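# Close and lock the lid of a mailer box

## Task

Shut the mailer box lid so that all flaps sit inside the box walls and the front flap's locking tabs are hooked beneath the front wall's ledge. The box must end up roughly at its starting spot and orientation, with no other table object in contact with it, and the closure must hold on its own without the robot supporting anything.

## Robot and tools

Robot: two 7-joint xArm7-type arms, left_arm and right_arm, each with a parallel two-finger gripper and a wrist camera. The arm names do not tell you which side of a picture they appear on.

Scene frame: origin on the table surface midway between the arms, +z up, +x pointing out over the table, +y toward left_arm. Bases (URDF root): left_arm at (-0.040, +0.417, 0) m, quat_wxyz (+1.000, 0, 0, -0.019); right_arm at (-0.047, -0.315, 0) m, quat_wxyz (+0.996, 0, 0, -0.091).

execute_actions(actions, pictures): actions is a list holding zero or one item.
- Empty list: moves nothing and returns the current state, with pictures.
- Motion: {"rows": [...], "steps": n}. rows holds 1 to 15 rows; steps is 8 to 15 (default 15), each step 1/30 s. One row is used per step; if rows run out, the final row repeats.
- Wait: {"steps": n} with no rows, n up to 300. It returns once n steps have elapsed since the previous result, and your reply time counts toward them.
- pictures: true forces camera images in the result; otherwise only empty-list calls return them.
A refused call sends nothing to the robot.

Row layout: one flat list of 16 numbers covering both arms, each in [-1, 1], always all 16 even if one arm stays put. Numbers 1-7 are left_arm joint offsets in column order (waist, shoulder, upper arm roll, elbow, forearm roll, wrist pitch, wrist roll), number 8 is left_arm opening; numbers 9-16 are the same for right_arm. Joint numbers are offsets in joint space, scaled so 1.0 = 2.036 rad, measured from the joint angles printed in the most recent result that listed them. Before any result in the scene has listed them, and for a second or later call within one reply, they count from wherever the arm is when the action begins. They are never relative to the previous row, so an all-zero row pulls the arm back to that reference, not a hold. Opening is absolute, not an offset: +1 fully open, -1 fully closed.

Joint ranges (rad): waist -6.283..6.283, shoulder -2.059..2.094, upper arm roll -6.283..6.283, elbow -0.192..3.927, forearm roll -6.283..6.283, wrist pitch -1.693..3.142, wrist roll -6.283..6.283. Asking for more than 0.010 rad beyond an end gets the call refused; true ends may differ by up to 0.010 rad. A joint driven past its real end is stopped there and the result may say "joint sent to its limit", possibly about an earlier action; the absence of that line proves nothing.

Motion limits: joint targets move at most 3.14 rad/s, take 0.16 s to reach that speed, and an arm's joints are slowed together so they arrive together. Each step the target stays within 0.623 rad of the measured angle, and if targets would move the gripper more than 70 mm from where it is measured, they are scaled back. Large moves therefore need several calls.

Timing: each result is captured 8 steps before its action ends; those last steps run while you reply, and the sim keeps running as you think. Between calls the arms keep heading for the last row sent until they have nearly stopped or a step is HELD.

Result lines:
- State line per arm: end_effector_position (m), end_effector_quat_wxyz, linear and angular velocity, all in the scene frame. The printed position may be off, more so at long reach.
- Joint positions / Joint velocities: per arm, seven joints (rad, rad/s) then finger-pad gap (m; 0.084 when fully open).
- grip_measured: measured opening on the same -1..1 scale you command.
- "joint command not followed": a clearance check altered or blocked joint targets on some steps; the rest of the row still ran.
- HELD: marks steps where your row was partly or fully not sent.
- TORQUE FAULT: a joint hit its load limit; that arm backs off slightly, holds for 10 s and drops the rest of the call. Load limits (N m): waist 45, shoulder 45, upper arm roll 27, elbow 27, forearm roll 27, wrist pitch 18, wrist roll 18; held weight counts.
- MOTOR HOT from 65 °C; at 80 °C an OVER-TEMPERATURE FAULT brakes that arm until it cools. Holding loads heats motors, even while you think.

Gripper: fingers extend along the gripper's +z and close along its y. end_effector_position is the pinch point, roughly 2 cm short of the fingertips; closing pushes the tips about 10 mm further along +z. To hold something, command an opening well below grip_measured (lower means tighter, up to about 24 N per pad for objects up to about 6 cm). -1 gives full force on parts about 0.5 mm thick or more. Re-sending the read grip_measured still squeezes lightly; wide parts may slip. Fast closes can press too hard. A held part may occasionally be tugged briefly.

zoom_image(camera, region): enlarged view of a camera's latest image. region = [x0, y0, x1, y1] in pixels, (0,0) at top-left, at most 504 x 504. Cameras (672x504 each): cam_head_left, cam_head_right, cam_high, cam_low, cam_left_wrist, cam_right_wrist.

Replying with no tool call also ends things.

Avoid: knocking anything off the table, letting the arms collide or push each other, slamming, dropping, or shoving the box hard, and overheating or overloading joints. Move smoothly and let the box stay closed by itself before finishing.

Each tool is called after "Call:" by a JSON object that holds its "api" and its "payload", one argument or row to a line.

Reference images:

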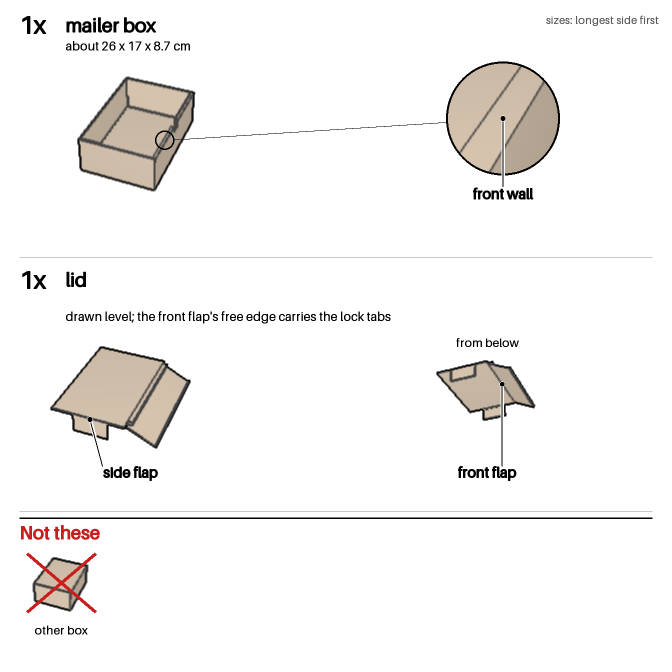

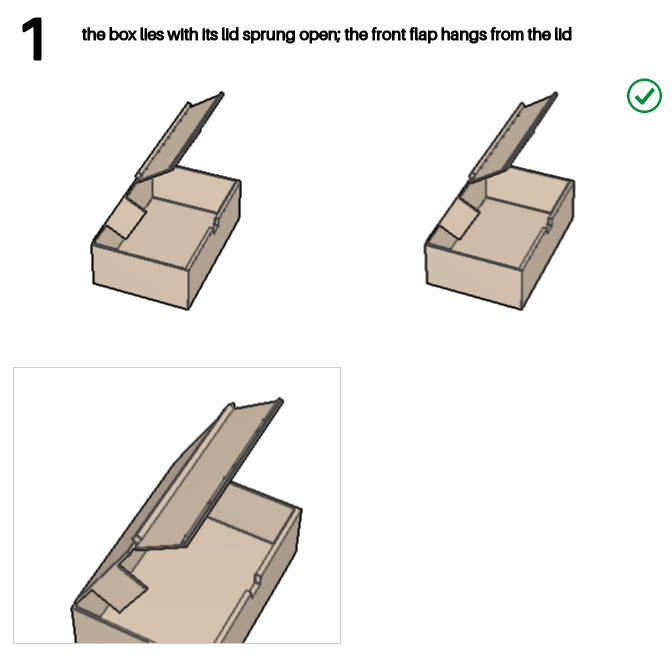

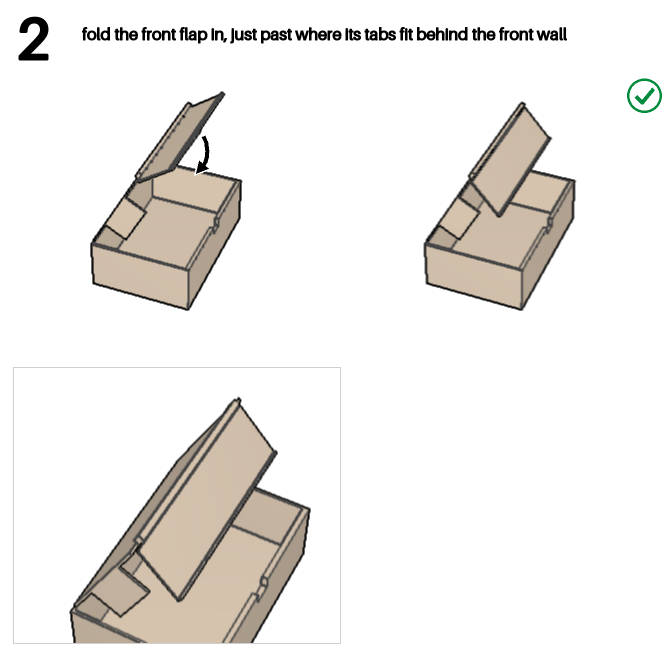

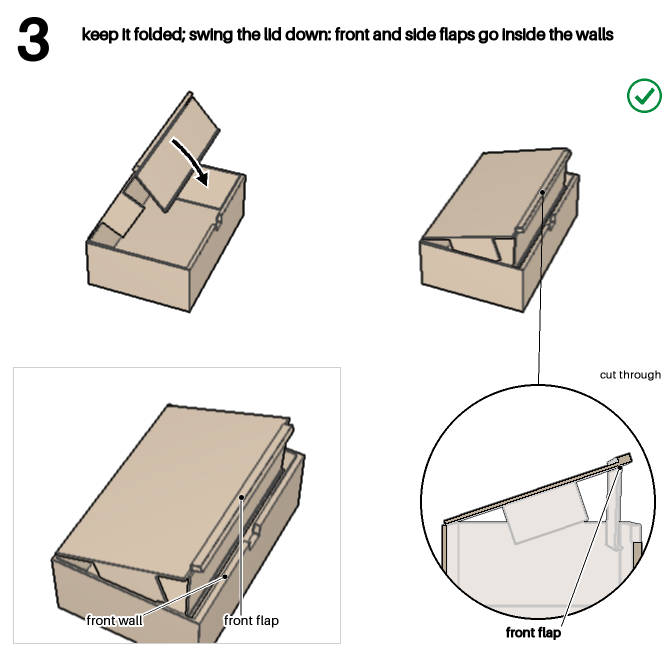

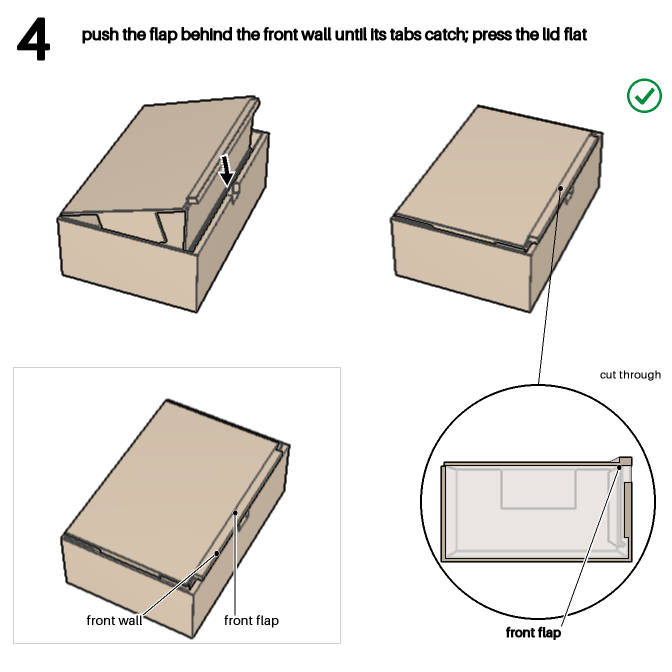

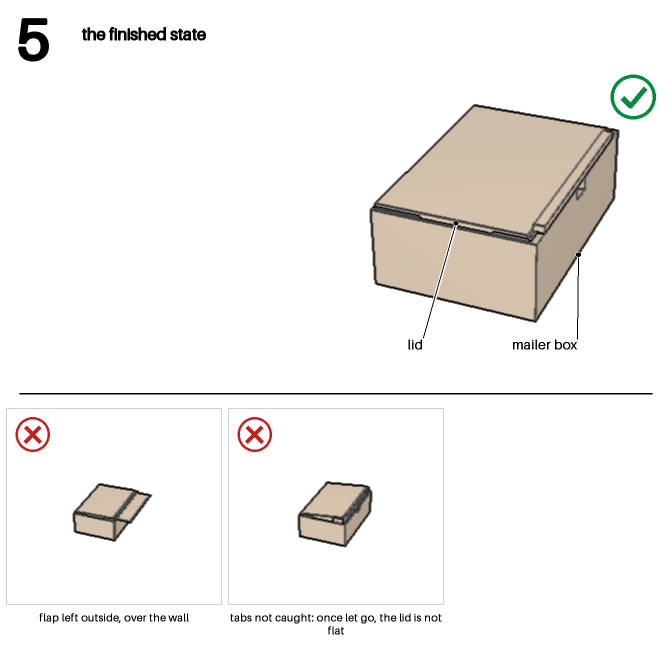

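## Session

Call:
{"api": "execute_actions", "payload": {
  "actions": []
}}

Scene clock: 0.00 s of 4240.00 s.
left_arm: end_effector_position=(+0.3611, +0.4024, +0.2526) grip_measured=+1.00 end_effector_quat_wxyz=(-0.001, +1.000, -0.018, +0.003) end_effector_velocity=(-0.000, -0.001, -0.000) end_effector_angular_velocity=(-0.001, +0.000, -0.004) | right_arm: end_effector_position=(+0.3459, -0.3888, +0.2505) grip_measured=+1.00 end_effector_quat_wxyz=(-0.000, +0.996, -0.093, +0.001) end_effector_velocity=(-0.000, +0.000, -0.000) end_effector_angular_velocity=(+0.000, +0.001, +0.001)
Joint positions: left_arm=[-0.001 -0.253  0.     0.923  0.002  1.169 -0.002  0.084] | right_arm=[-0.002 -0.251 -0.003  0.92   0.     1.169 -0.001  0.084]
Joint velocities: left_arm=[-0.002  0.    -0.    -0.    -0.001 -0.     0.001 -0.   ] | right_arm=[ 0.     0.     0.    -0.    -0.     0.001 -0.     0.   ]

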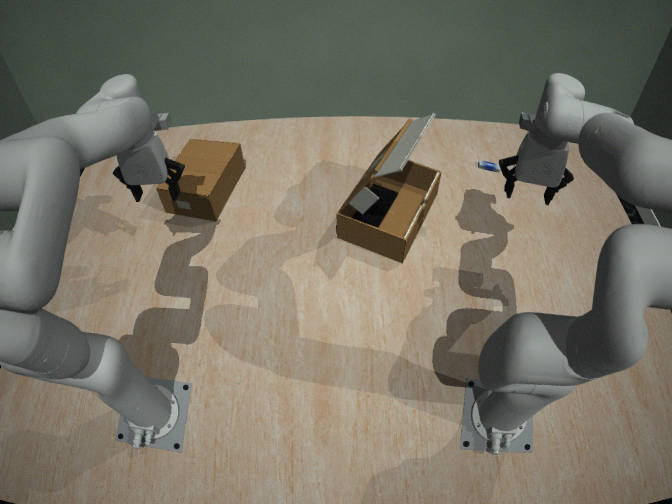

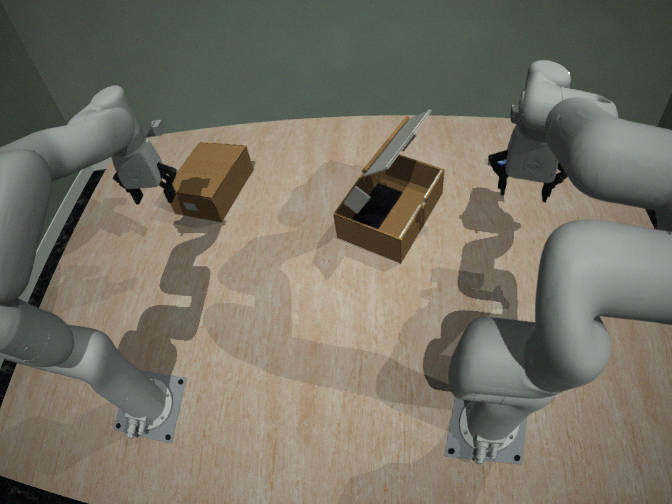

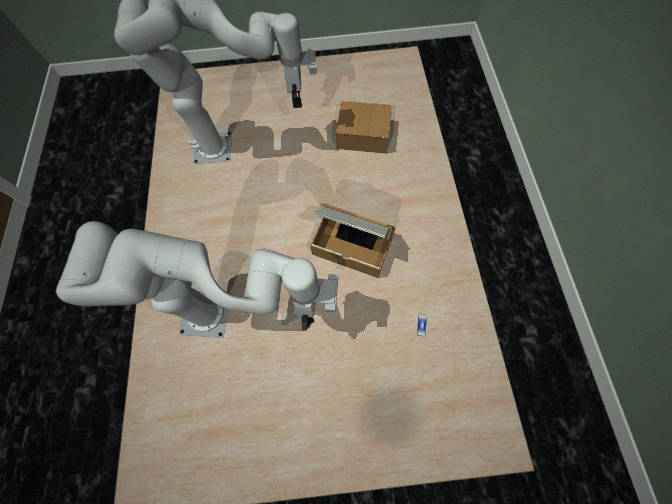

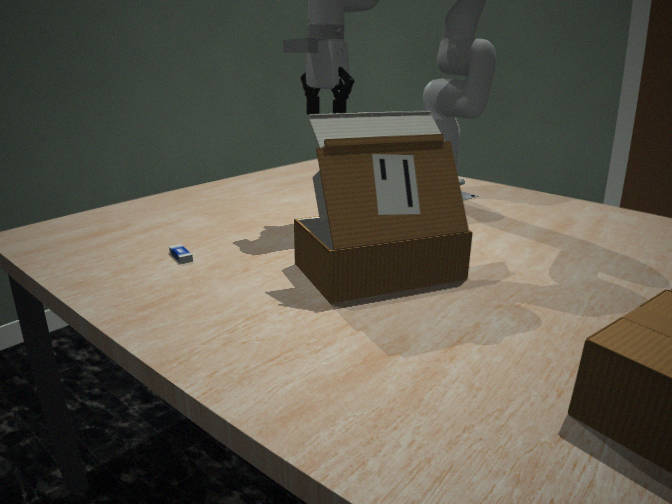

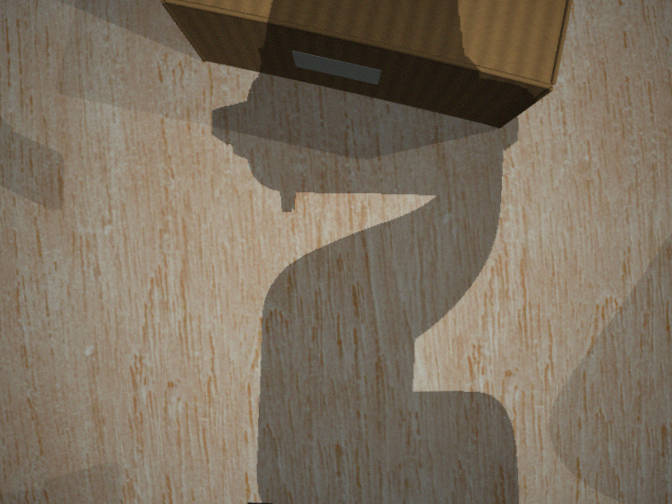

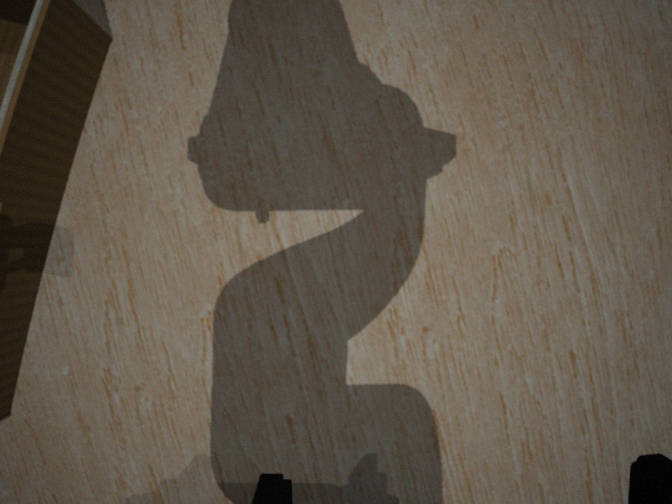

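Call:
{"api": "execute_actions", "payload": {
  "actions": [
    {"rows":[[-0.33,0.323,0,0.329,0,-0.187,0,-1,0,0,0,0,0,0,0,-1]]}
  ]
}}

Call:
{"api": "execute_actions", "payload": {
  "actions": [
    {"steps":30}
  ],
  "pictures": true
}}

Scene clock: 2.13 s of 4240.00 s.
left_arm: end_effector_position=(+0.4105, +0.3443, +0.2600) grip_measured=-0.12 end_effector_quat_wxyz=(+0.002, +0.996, -0.080, +0.040) end_effector_velocity=(+0.236, -0.369, +0.027) end_effector_angular_velocity=(-0.058, -0.373, -0.714) | right_arm: end_effector_position=(+0.3459, -0.3888, +0.2505) grip_measured=-0.12 end_effector_quat_wxyz=(-0.000, +0.996, -0.093, +0.001) end_effector_velocity=(+0.000, -0.000, -0.000) end_effector_angular_velocity=(+0.001, +0.001, -0.000)
Joint positions: left_arm=[-0.124 -0.13   0.     1.047  0.002  1.096 -0.002  0.039] | right_arm=[-0.002 -0.251 -0.003  0.92   0.     1.169 -0.001  0.039]
Joint velocities: left_arm=[-0.695  0.67  -0.019  0.669  0.    -0.379 -0.001 -0.217] | right_arm=[-0.     0.002 -0.     0.001  0.     0.001 -0.    -0.215]
Steps of this call (steps 1 to 57: nothing new was sent; steps 58 to 64: the first 7 steps of this action). Readings (joint positions):
58: left_arm=[-0.002 -0.252 0.000 0.924 0.002 1.169 -0.003] | right_arm=[-0.002 -0.251 -0.003 0.920 0.000 1.169 -0.001]
59: left_arm=[-0.007 -0.247 0.002 0.929 0.002 1.165 -0.003] | right_arm=[-0.002 -0.251 -0.003 0.920 0.000 1.169 -0.001]
61: left_arm=[-0.049 -0.204 0.006 0.974 0.002 1.138 -0.003] | right_arm=[-0.002 -0.251 -0.003 0.920 0.000 1.169 -0.001]
64: the state above

Scene clock: 3.13 s of 4240.00 s.
left_arm: end_effector_position=(+0.4742, -0.0228, +0.2571) grip_measured=-1.00 end_effector_quat_wxyz=(+0.068, +0.920, -0.339, +0.185) end_effector_velocity=(+0.038, +0.012, +0.019) end_effector_angular_velocity=(-0.023, -0.065, +0.049) | right_arm: end_effector_position=(+0.3459, -0.3888, +0.2505) grip_measured=-1.00 end_effector_quat_wxyz=(-0.000, +0.996, -0.093, +0.001) end_effector_velocity=(+0.000, -0.000, -0.000) end_effector_angular_velocity=(+0.000, +0.000, -0.000)
Joint positions: left_arm=[-0.67   0.402 -0.001  1.589  0.002  0.791 -0.002  0.   ] | right_arm=[-0.002 -0.251 -0.003  0.92   0.     1.169 -0.001  0.   ]
Joint velocities: left_arm=[-0.007  0.025  0.062  0.06   0.001 -0.029 -0.     0.   ] | right_arm=[-0.     0.001 -0.     0.     0.    -0.     0.     0.   ]
Kept back: nothing.
Steps of this call (steps 1 to 8: the last 8 steps of your previous action; steps 9 to 30: the robot went on to your last target). Readings (joint positions):
1: left_arm=[-0.147 -0.108 -0.000 1.069 0.002 1.083 -0.002] | right_arm=[-0.002 -0.251 -0.003 0.920 0.000 1.169 -0.001]
2: left_arm=[-0.169 -0.086 0.000 1.092 0.002 1.071 -0.002] | right_arm=[-0.002 -0.251 -0.003 0.920 0.000 1.169 -0.001]
4: left_arm=[-0.214 -0.042 0.001 1.136 0.002 1.046 -0.002] | right_arm=[-0.002 -0.251 -0.003 0.920 0.000 1.169 -0.001]
8: left_arm=[-0.301 0.043 0.000 1.223 0.002 0.997 -0.002] | right_arm=[-0.002 -0.251 -0.003 0.920 0.000 1.169 -0.001]
30: the state above

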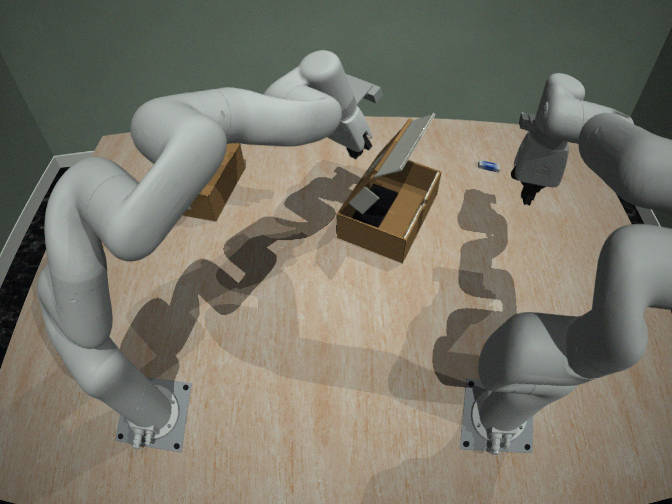

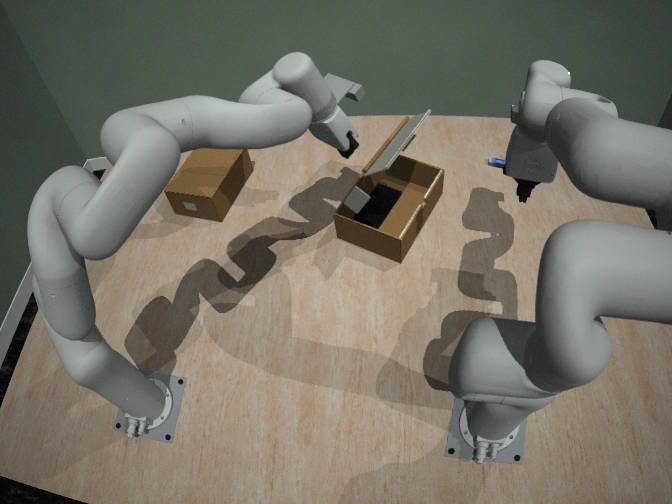

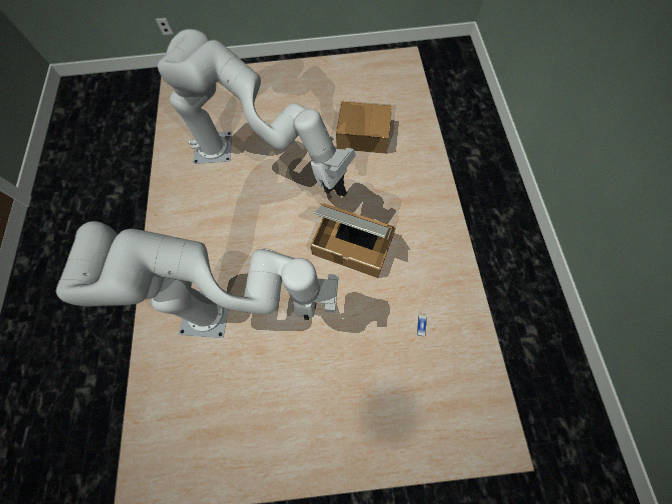

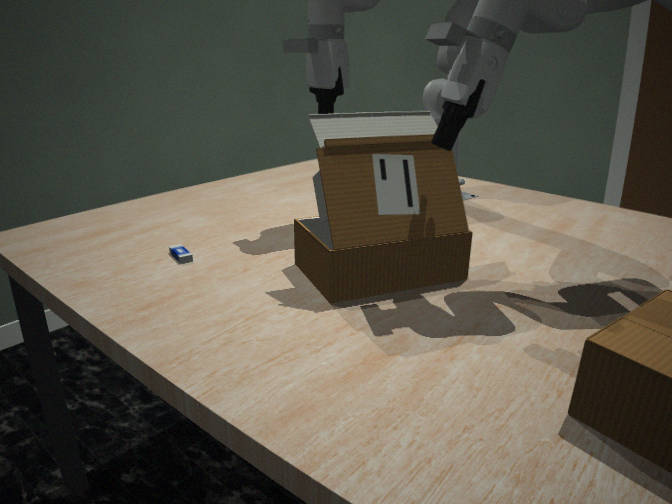

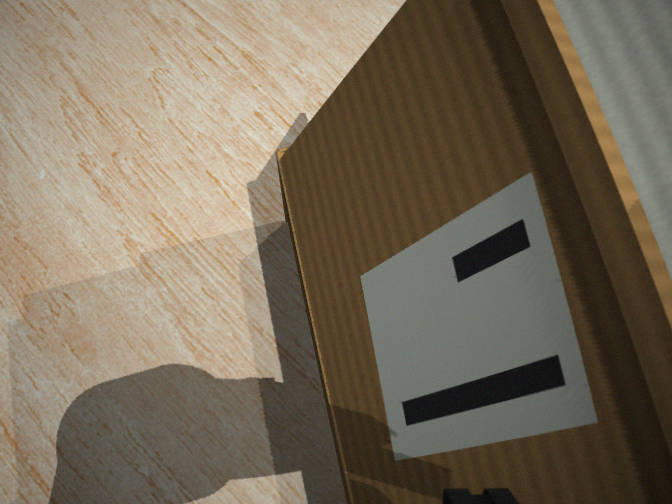

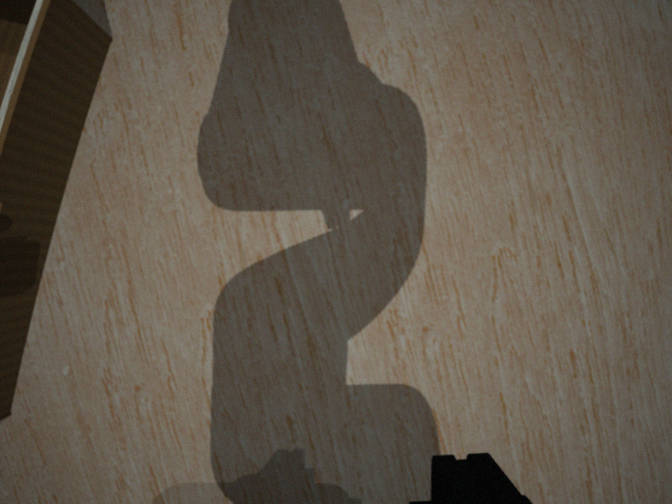

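Go to B gradually.

Call:
{"api": "execute_actions", "payload": {
  "actions": [
    {"rows":[[-0.005,0.008,0,0,0,-0.009,0,-1,0,0,0,0,0,0,0,-1],[-0.011,0.016,0,0,0,-0.017,0,-1,0,0,0,0,0,0,0,-1],[-0.016,0.025,0,0,0,-0.026,0,-1,0,0,0,0,0,0,0,-1],[-0.022,0.033,0,0,0,-0.035,0,-1,0,0,0,0,0,0,0,-1],[-0.027,0.041,0,0,0,-0.043,0,-1,0,0,0,0,0,0,0,-1],[-0.033,0.05,0,0,0,-0.052,0,-1,0,0,0,0,0,0,0,-1],[-0.038,0.058,0,0,0,-0.061,0,-1,0,0,0,0,0,0,0,-1],[-0.044,0.066,0,0,0,-0.07,0,-1,0,0,0,0,0,0,0,-1],[-0.049,0.074,0,0,0,-0.078,0,-1,0,0,0,0,0,0,0,-1],[-0.055,0.082,0,-0.002,0,-0.087,0,-1,0,0,0,0,0,0,0,-1]]}
  ]
}}

Call:
{"api": "execute_actions", "payload": {
  "actions": [
    {"steps":25}
  ],
  "pictures": true
}}

Scene clock: 3.77 s of 4240.00 s.
left_arm: end_effector_position=(+0.4664, -0.0486, +0.2297) grip_measured=-1.00 end_effector_quat_wxyz=(+0.072, +0.913, -0.356, +0.186) end_effector_velocity=(-0.113, -0.215, -0.273) end_effector_angular_velocity=(+0.034, +0.059, -0.342) | right_arm: end_effector_position=(+0.3459, -0.3888, +0.2505) grip_measured=-1.00 end_effector_quat_wxyz=(-0.000, +0.996, -0.093, +0.001) end_effector_velocity=(-0.000, -0.000, -0.000) end_effector_angular_velocity=(+0.000, +0.001, -0.001)
Joint positions: left_arm=[-0.707  0.458  0.     1.59   0.002  0.73  -0.003  0.   ] | right_arm=[-0.002 -0.251 -0.003  0.92   0.     1.169 -0.001  0.   ]
Joint velocities: left_arm=[-0.311  0.478 -0.032 -0.038 -0.002 -0.45   0.002  0.   ] | right_arm=[-0.002  0.001  0.     0.     0.     0.    -0.001  0.   ]
Steps of this call (steps 1 to 12: the robot went on to your last target; steps 13 to 19: the first 7 steps of this action). Readings (joint positions):
13: left_arm=[-0.673 0.405 0.000 1.593 0.002 0.788 -0.003] | right_arm=[-0.002 -0.251 -0.003 0.920 0.000 1.169 -0.001]
14: left_arm=[-0.674 0.406 0.001 1.593 0.002 0.785 -0.003] | right_arm=[-0.002 -0.251 -0.003 0.920 0.000 1.169 -0.001]
16: left_arm=[-0.682 0.418 0.002 1.593 0.002 0.769 -0.003] | right_arm=[-0.002 -0.251 -0.003 0.920 0.000 1.169 -0.001]
19: the state above

Scene clock: 4.60 s of 4240.00 s.
left_arm: end_effector_position=(+0.4395, -0.0963, +0.1697) grip_measured=-1.00 end_effector_quat_wxyz=(+0.080, +0.899, -0.390, +0.184) end_effector_velocity=(-0.000, -0.000, -0.001) end_effector_angular_velocity=(+0.001, +0.001, -0.001) | right_arm: end_effector_position=(+0.3459, -0.3888, +0.2505) grip_measured=-1.00 end_effector_quat_wxyz=(-0.000, +0.996, -0.093, +0.001) end_effector_velocity=(-0.000, -0.000, -0.000) end_effector_angular_velocity=(+0.000, +0.001, +0.000)
Joint positions: left_arm=[-0.782  0.568 -0.001  1.585  0.002  0.614 -0.002  0.   ] | right_arm=[-0.002 -0.251 -0.003  0.92   0.     1.169 -0.001  0.   ]
Joint velocities: left_arm=[-0.     0.001 -0.     0.    -0.001  0.     0.     0.   ] | right_arm=[-0.001  0.     0.    -0.    -0.     0.001 -0.001  0.   ]
Kept back: nothing.
Steps of this call (steps 1 to 8: the last 8 steps of your previous action; steps 9 to 25: the robot went on to your last target). Readings (joint positions):
1: left_arm=[-0.718 0.474 -0.001 1.589 0.002 0.714 -0.002] | right_arm=[-0.002 -0.251 -0.003 0.920 0.000 1.169 -0.001]
2: left_arm=[-0.729 0.491 -0.002 1.588 0.002 0.698 -0.002] | right_arm=[-0.002 -0.251 -0.003 0.920 0.000 1.169 -0.001]
4: left_arm=[-0.751 0.524 -0.002 1.587 0.002 0.664 -0.002] | right_arm=[-0.002 -0.251 -0.003 0.920 0.000 1.169 -0.001]
8: left_arm=[-0.779 0.564 -0.004 1.582 0.002 0.624 -0.002] | right_arm=[-0.002 -0.251 -0.003 0.920 0.000 1.169 -0.001]
25: the state above

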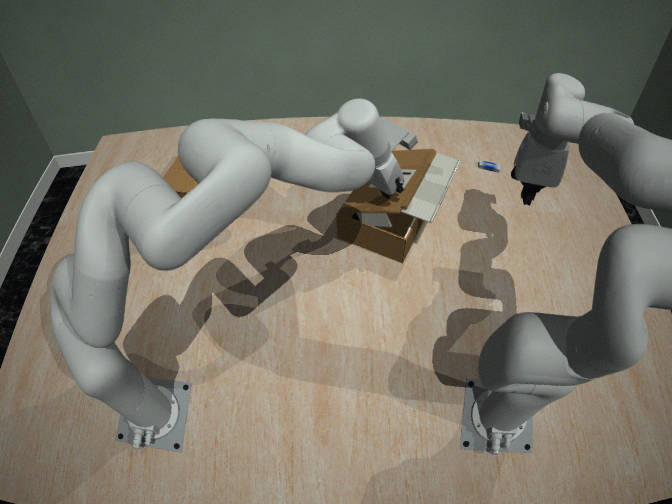

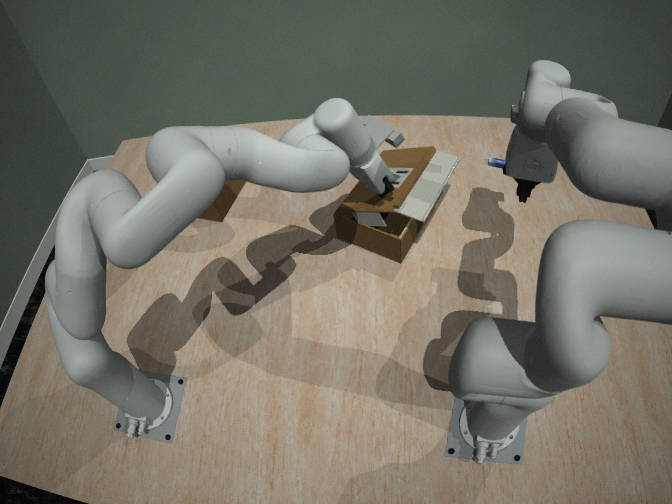

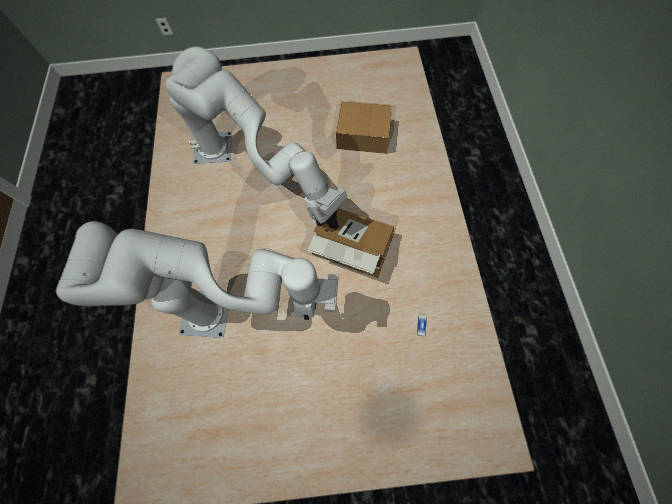

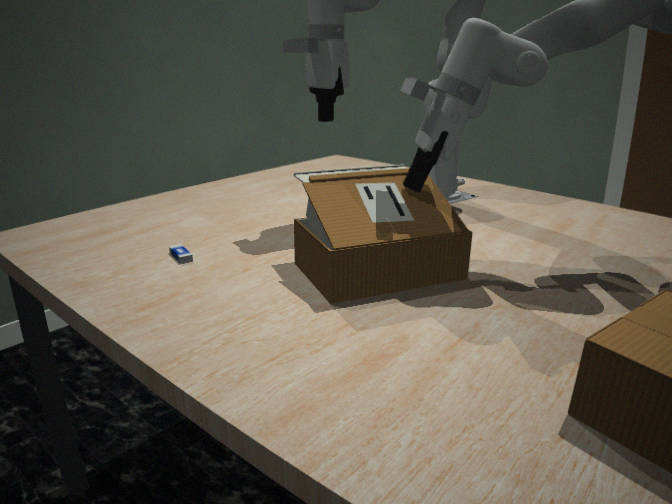

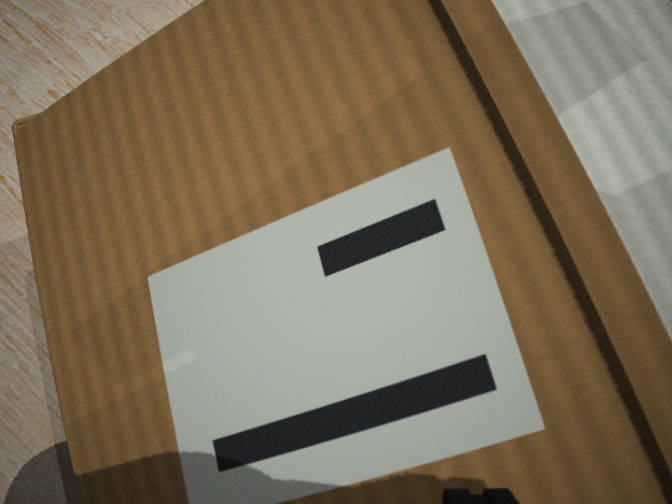

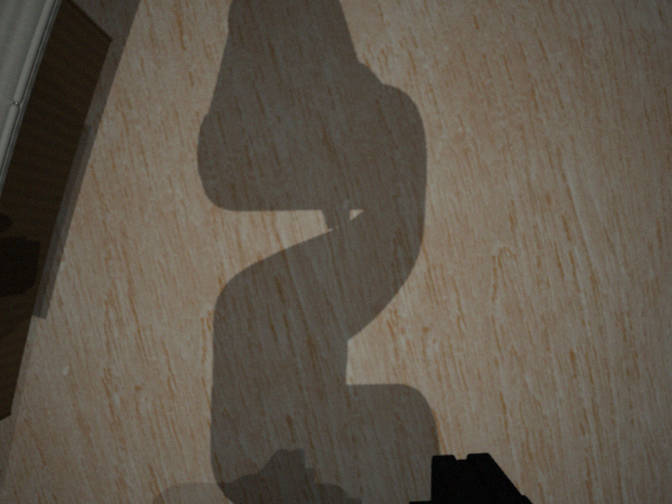

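Call:
{"api": "execute_actions", "payload": {
  "actions": [
    {"rows":[[0,0,0,0,0,0,0,-1,0.08,0.103,0,-0.262,0,-0.855,0.771,-1]]}
  ]
}}

Call:
{"api": "execute_actions", "payload": {
  "actions": [
    {"steps":25}
  ]
}}

Call:
{"api": "execute_actions", "payload": {
  "actions": [
    {"rows":[[0,0,0,0,0,0,0,-1,0.115,0,0,0,0,0,0,-1]]}
  ]
}}

Call:
{"api": "execute_actions", "payload": {
  "actions": [
    {"steps":15}
  ],
  "pictures": true
}}

Scene clock: 5.63 s of 4240.00 s.
left_arm: end_effector_position=(+0.4395, -0.0963, +0.1697) grip_measured=-1.00 end_effector_quat_wxyz=(+0.080, +0.899, -0.390, +0.184) end_effector_velocity=(-0.001, -0.000, -0.000) end_effector_angular_velocity=(+0.000, +0.001, -0.002) | right_arm: end_effector_position=(+0.3405, -0.3712, +0.1852) grip_measured=-1.00 end_effector_quat_wxyz=(-0.000, +0.988, -0.154, -0.011) end_effector_velocity=(-0.059, +0.113, -0.397) end_effector_angular_velocity=(-0.013, +0.108, -0.838)
Joint positions: left_arm=[-0.782  0.568 -0.001  1.585  0.002  0.614 -0.002  0.   ] | right_arm=[ 0.039 -0.197 -0.003  0.783  0.     1.003  0.165  0.   ]
Joint velocities: left_arm=[-0.    -0.    -0.001 -0.001 -0.     0.     0.001  0.   ] | right_arm=[ 0.253  0.345  0.01  -0.851 -0.    -1.091  1.1    0.   ]
Steps of this call (steps 1 to 15: the robot went on to your last target; steps 16 to 24: nothing new was sent; steps 25 to 31: the first 7 steps of this action). Readings (joint positions):
25: left_arm=[-0.782 0.569 -0.001 1.585 0.002 0.614 -0.002] | right_arm=[-0.002 -0.251 -0.003 0.920 0.000 1.168 -0.001]
26: left_arm=[-0.782 0.569 -0.001 1.585 0.002 0.614 -0.002] | right_arm=[-0.000 -0.249 -0.004 0.915 0.000 1.160 0.007]
28: left_arm=[-0.782 0.568 -0.001 1.585 0.002 0.614 -0.002] | right_arm=[0.012 -0.235 -0.005 0.877 0.000 1.107 0.059]
31: the state above

Scene clock: 6.47 s of 4240.00 s.
left_arm: end_effector_position=(+0.4395, -0.0963, +0.1697) grip_measured=-1.00 end_effector_quat_wxyz=(+0.080, +0.899, -0.390, +0.184) end_effector_velocity=(-0.000, +0.000, -0.000) end_effector_angular_velocity=(+0.002, -0.000, -0.002) | right_arm: end_effector_position=(+0.4572, -0.3270, +0.2061) grip_measured=-1.00 end_effector_quat_wxyz=(-0.325, +0.622, -0.626, +0.340) end_effector_velocity=(+0.014, +0.003, +0.063) end_effector_angular_velocity=(+0.172, -0.289, -0.114)
Joint positions: left_arm=[-0.782  0.568 -0.001  1.585  0.002  0.614 -0.002  0.   ] | right_arm=[ 0.16  -0.042 -0.003  0.389  0.    -0.548  1.553  0.   ]
Joint velocities: left_arm=[ 0.    -0.    -0.001 -0.001  0.002  0.     0.001  0.   ] | right_arm=[ 0.006  0.011  0.    -0.028  0.    -0.324  0.215  0.   ]
Kept back: nothing.
Steps of this call (steps 1 to 8: the last 8 steps of your previous action; steps 9 to 25: the robot went on to your last target). Readings (joint positions):
1: left_arm=[-0.782 0.568 -0.001 1.585 0.002 0.614 -0.002] | right_arm=[0.048 -0.186 -0.003 0.756 0.000 0.965 0.203]
2: left_arm=[-0.782 0.568 -0.001 1.585 0.002 0.614 -0.002] | right_arm=[0.056 -0.176 -0.003 0.729 0.000 0.923 0.244]
4: left_arm=[-0.782 0.568 -0.001 1.585 0.002 0.614 -0.002] | right_arm=[0.073 -0.154 -0.003 0.673 0.000 0.828 0.340]
8: left_arm=[-0.782 0.568 -0.001 1.585 0.002 0.614 -0.002] | right_arm=[0.112 -0.104 -0.003 0.547 0.000 0.556 0.612]
25: the state above

Scene clock: 6.70 s of 4240.00 s.
left_arm: end_effector_position=(+0.4395, -0.0963, +0.1697) grip_measured=-1.00 end_effector_quat_wxyz=(+0.080, +0.899, -0.390, +0.184) end_effector_velocity=(-0.000, -0.000, -0.000) end_effector_angular_velocity=(+0.001, +0.000, -0.001) | right_arm: end_effector_position=(+0.4536, -0.2514, +0.2069) grip_measured=-1.00 end_effector_quat_wxyz=(-0.352, +0.666, -0.578, +0.315) end_effector_velocity=(-0.057, +0.434, -0.009) end_effector_angular_velocity=(-0.034, +0.037, +0.888)
Joint positions: left_arm=[-0.782  0.568 -0.001  1.585  0.002  0.614 -0.002  0.   ] | right_arm=[ 0.308 -0.042 -0.001  0.388 -0.    -0.553  1.556  0.   ]
Joint velocities: left_arm=[-0.001  0.    -0.    -0.     0.     0.     0.     0.   ] | right_arm=[ 0.841 -0.003  0.025  0.002 -0.005  0.047 -0.031  0.   ]
Steps of this call (steps 1 to 7: the first 7 steps of this action). Readings (joint positions):
1: left_arm=[-0.782 0.568 -0.001 1.585 0.002 0.614 -0.002] | right_arm=[0.161 -0.042 -0.003 0.388 0.000 -0.557 1.558]
2: left_arm=[-0.782 0.568 -0.001 1.585 0.002 0.614 -0.002] | right_arm=[0.167 -0.042 -0.005 0.387 0.000 -0.560 1.560]
4: left_arm=[-0.782 0.568 -0.001 1.585 0.002 0.614 -0.002] | right_arm=[0.215 -0.042 -0.008 0.388 0.001 -0.558 1.559]
7: the state above

Scene clock: 7.20 s of 4240.00 s.
left_arm: end_effector_position=(+0.4395, -0.0963, +0.1697) grip_measured=-1.00 end_effector_quat_wxyz=(+0.080, +0.899, -0.390, +0.184) end_effector_velocity=(+0.001, +0.001, -0.000) end_effector_angular_velocity=(+0.001, -0.001, -0.000) | right_arm: end_effector_position=(+0.4464, -0.2101, +0.2061) grip_measured=-1.00 end_effector_quat_wxyz=(-0.363, +0.690, -0.550, +0.299) end_effector_velocity=(-0.001, +0.004, +0.000) end_effector_angular_velocity=(+0.000, -0.001, +0.007)
Joint positions: left_arm=[-0.782  0.568 -0.001  1.585  0.002  0.614 -0.002  0.   ] | right_arm=[ 0.394 -0.042 -0.004  0.389  0.    -0.548  1.553  0.   ]
Joint velocities: left_arm=[ 0.    -0.     0.001 -0.     0.001  0.     0.001  0.   ] | right_arm=[ 0.004 -0.001  0.003 -0.     0.    -0.     0.     0.   ]
Kept back: nothing.
Steps of this call (steps 1 to 8: the last 8 steps of your previous action; steps 9 to 15: the robot went on to your last target). Readings (joint positions):
1: left_arm=[-0.782 0.568 -0.001 1.585 0.002 0.614 -0.002] | right_arm=[0.335 -0.042 -0.001 0.388 -0.000 -0.552 1.555]
2: left_arm=[-0.782 0.568 -0.001 1.585 0.002 0.614 -0.002] | right_arm=[0.356 -0.042 -0.000 0.388 -0.001 -0.550 1.554]
4: left_arm=[-0.782 0.568 -0.001 1.585 0.002 0.614 -0.002] | right_arm=[0.380 -0.042 -0.000 0.388 -0.001 -0.549 1.553]
8: left_arm=[-0.782 0.568 -0.001 1.585 0.002 0.614 -0.002] | right_arm=[0.392 -0.042 -0.004 0.388 0.000 -0.549 1.553]
15: the state above

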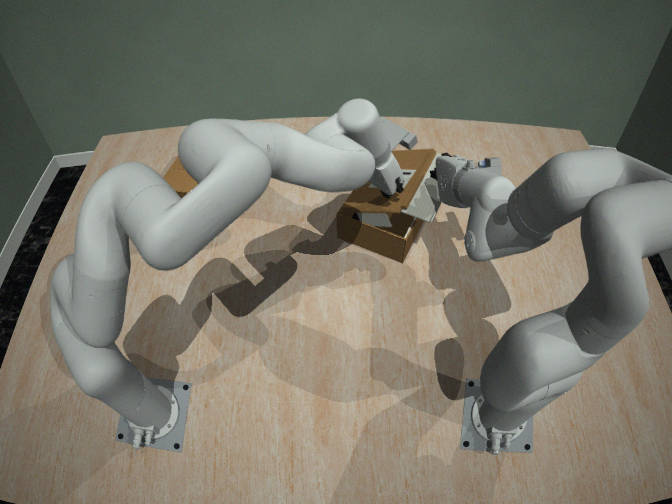

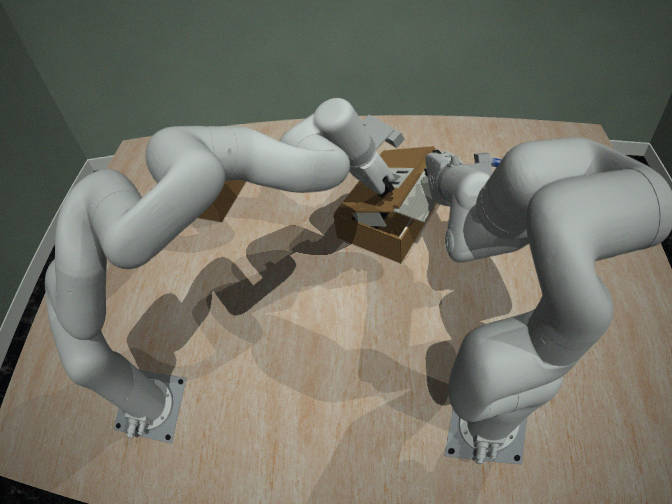

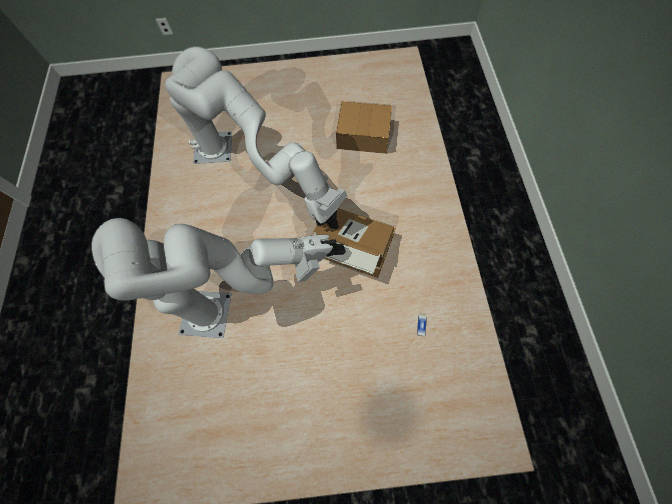

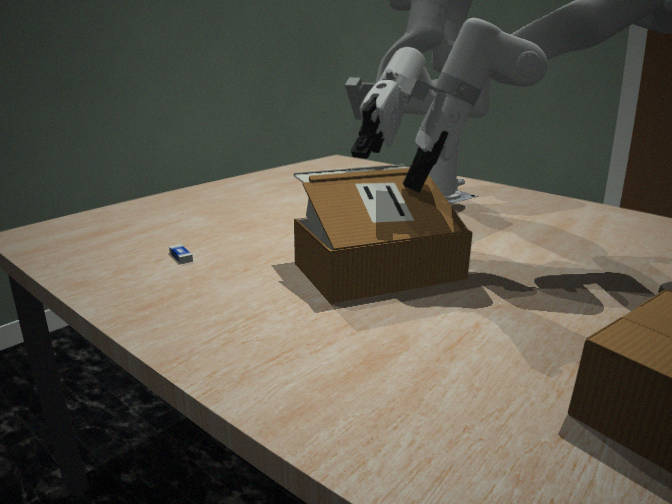

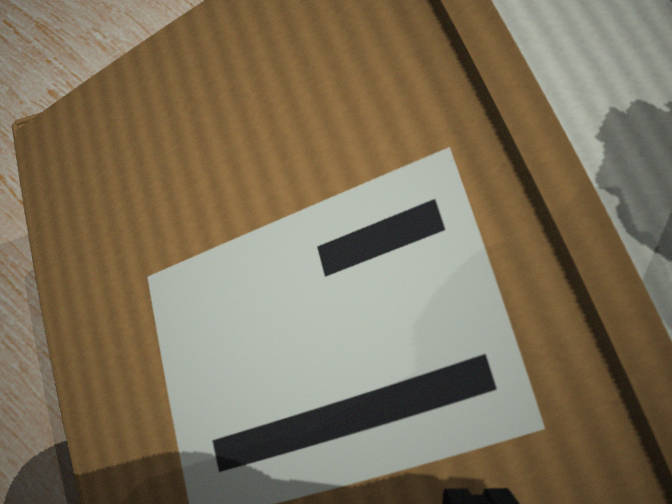

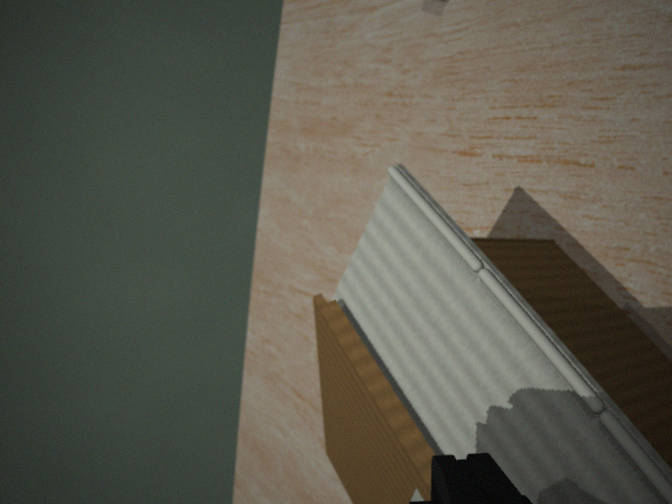

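Call:
{"api": "execute_actions", "payload": {
  "actions": [
    {"rows":[[0,0,0,0,0,0,0,-1,0.001,0.02,0,0.002,0,-0.02,0,-1],[0,0,0,0,0,0,0,-1,0.002,0.04,0,0.005,0,-0.04,0,-1],[0,0,0,0,0,0,0,-1,0.003,0.06,0,0.007,0,-0.058,0,-1],[0,0,0,0,0,0,0,-1,0.004,0.08,0,0.01,0,-0.077,0,-1],[0,0,0,0,0,0,0,-1,0.005,0.1,0,0.012,0,-0.096,0,-1],[0,0,0,0,0,0,0,-1,0.006,0.12,0,0.015,0,-0.115,0,-1],[0,0,0,0,0,0,0,-1,0.007,0.145,0,0.018,0,-0.138,0,-1]]}
  ]
}}

Call:
{"api": "execute_actions", "payload": {
  "actions": [
    {"steps":18}
  ],
  "pictures": true
}}

Scene clock: 7.83 s of 4240.00 s.
left_arm: end_effector_position=(+0.4395, -0.0963, +0.1697) grip_measured=-1.00 end_effector_quat_wxyz=(+0.080, +0.899, -0.390, +0.184) end_effector_velocity=(-0.000, -0.000, +0.000) end_effector_angular_velocity=(+0.000, -0.000, -0.002) | right_arm: end_effector_position=(+0.4514, -0.2059, +0.1805) grip_measured=-1.00 end_effector_quat_wxyz=(-0.368, +0.690, -0.546, +0.302) end_effector_velocity=(+0.017, +0.031, -0.240) end_effector_angular_velocity=(+0.001, -0.029, +0.054)
Joint positions: left_arm=[-0.782  0.568 -0.001  1.585  0.002  0.614 -0.002  0.   ] | right_arm=[ 0.4    0.082 -0.004  0.404  0.    -0.669  1.553  0.   ]
Joint velocities: left_arm=[-0.    -0.    -0.001  0.     0.001  0.     0.001  0.   ] | right_arm=[ 0.051  1.038  0.002  0.113 -0.    -0.953 -0.001  0.   ]
Steps of this call (steps 1 to 12: the robot went on to your last target; steps 13 to 19: the first 7 steps of this action). Readings (joint positions):
13: left_arm=[-0.782 0.568 -0.001 1.585 0.002 0.614 -0.002] | right_arm=[0.395 -0.042 -0.003 0.389 0.000 -0.549 1.553]
14: left_arm=[-0.782 0.568 -0.001 1.585 0.002 0.614 -0.002] | right_arm=[0.395 -0.037 -0.003 0.390 0.000 -0.555 1.553]
16: left_arm=[-0.782 0.568 -0.001 1.585 0.002 0.614 -0.002] | right_arm=[0.396 -0.006 -0.004 0.395 0.000 -0.588 1.553]
19: the state above

Scene clock: 8.43 s of 4240.00 s.
left_arm: end_effector_position=(+0.4395, -0.0963, +0.1697) grip_measured=-1.00 end_effector_quat_wxyz=(+0.080, +0.899, -0.390, +0.184) end_effector_velocity=(+0.000, -0.000, +0.001) end_effector_angular_velocity=(-0.001, -0.002, -0.002) | right_arm: end_effector_position=(+0.4522, -0.2016, +0.1424) grip_measured=-1.00 end_effector_quat_wxyz=(-0.372, +0.690, -0.541, +0.304) end_effector_velocity=(-0.001, -0.001, -0.003) end_effector_angular_velocity=(+0.000, +0.004, -0.002)
Joint positions: left_arm=[-0.782  0.568 -0.001  1.585  0.002  0.614 -0.002  0.   ] | right_arm=[ 0.408  0.252 -0.004  0.425  0.    -0.829  1.553  0.   ]
Joint velocities: left_arm=[-0.    -0.    -0.     0.001  0.001 -0.001  0.001  0.   ] | right_arm=[-0.001  0.006 -0.    -0.001  0.001 -0.002  0.001  0.   ]
Kept back: nothing.
Steps of this call (steps 1 to 8: the last 8 steps of your previous action; steps 9 to 18: the robot went on to your last target). Readings (joint positions):
1: left_arm=[-0.782 0.568 -0.001 1.585 0.002 0.614 -0.002] | right_arm=[0.402 0.118 -0.004 0.408 0.000 -0.702 1.553]
2: left_arm=[-0.782 0.568 -0.001 1.585 0.002 0.614 -0.002] | right_arm=[0.404 0.154 -0.004 0.413 0.000 -0.735 1.553]
4: left_arm=[-0.782 0.568 -0.001 1.585 0.002 0.614 -0.002] | right_arm=[0.406 0.212 -0.004 0.418 0.000 -0.787 1.553]
8: left_arm=[-0.782 0.568 -0.001 1.585 0.002 0.614 -0.002] | right_arm=[0.408 0.247 -0.004 0.423 0.000 -0.823 1.553]
18: the state above

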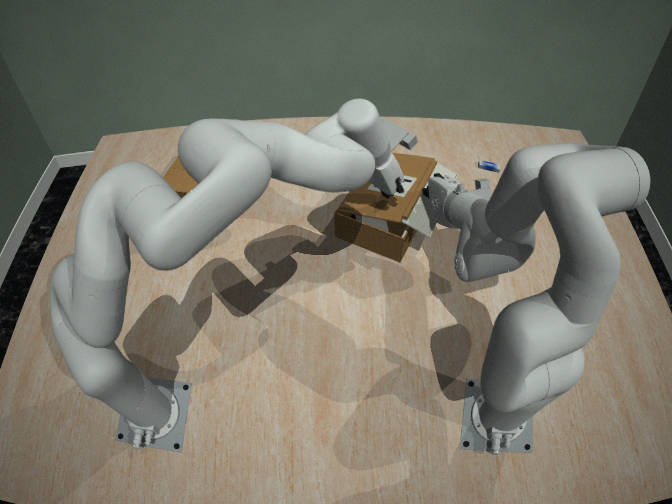

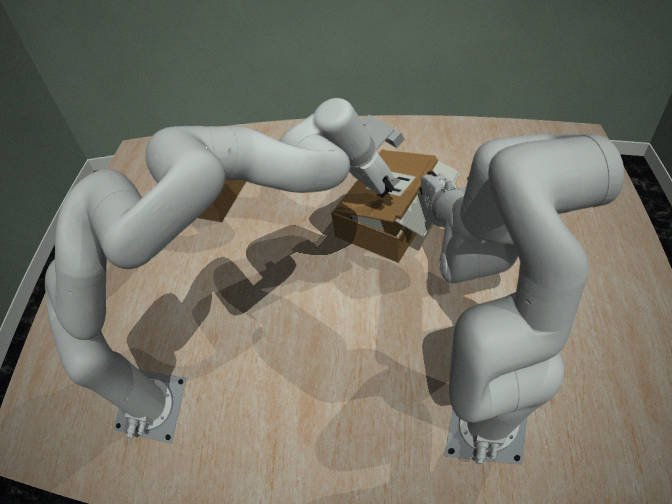

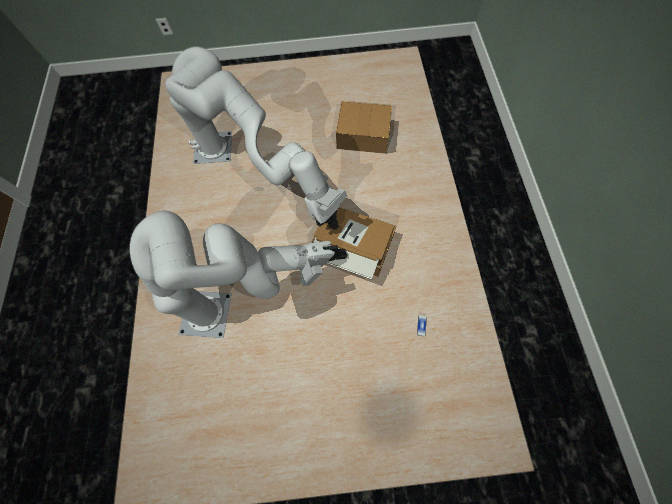

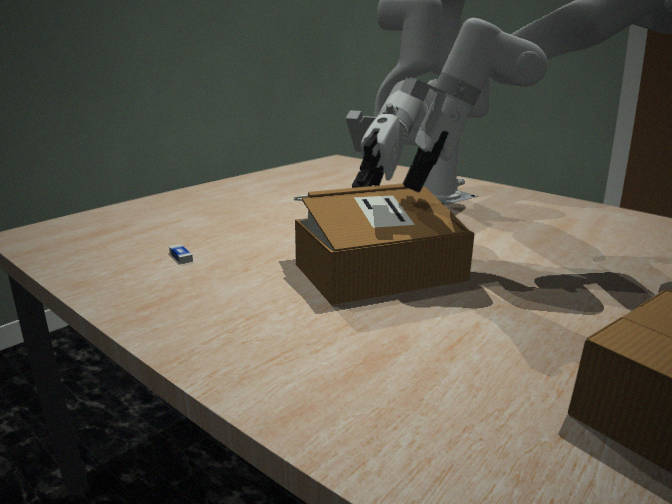

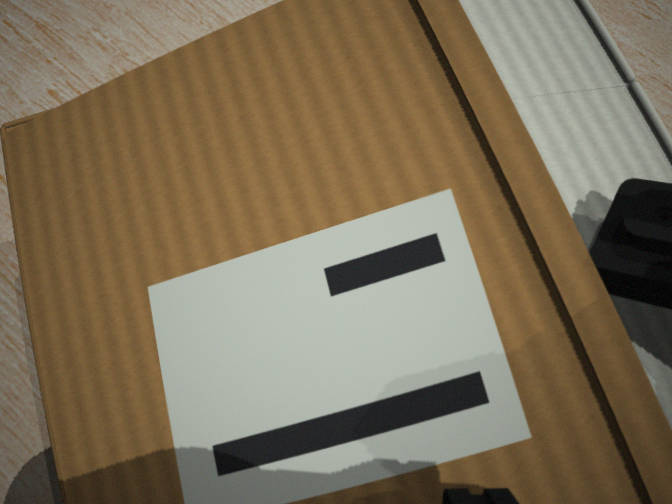

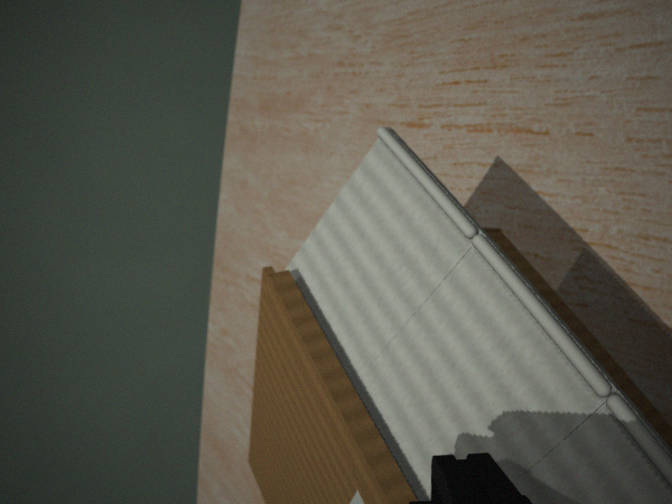

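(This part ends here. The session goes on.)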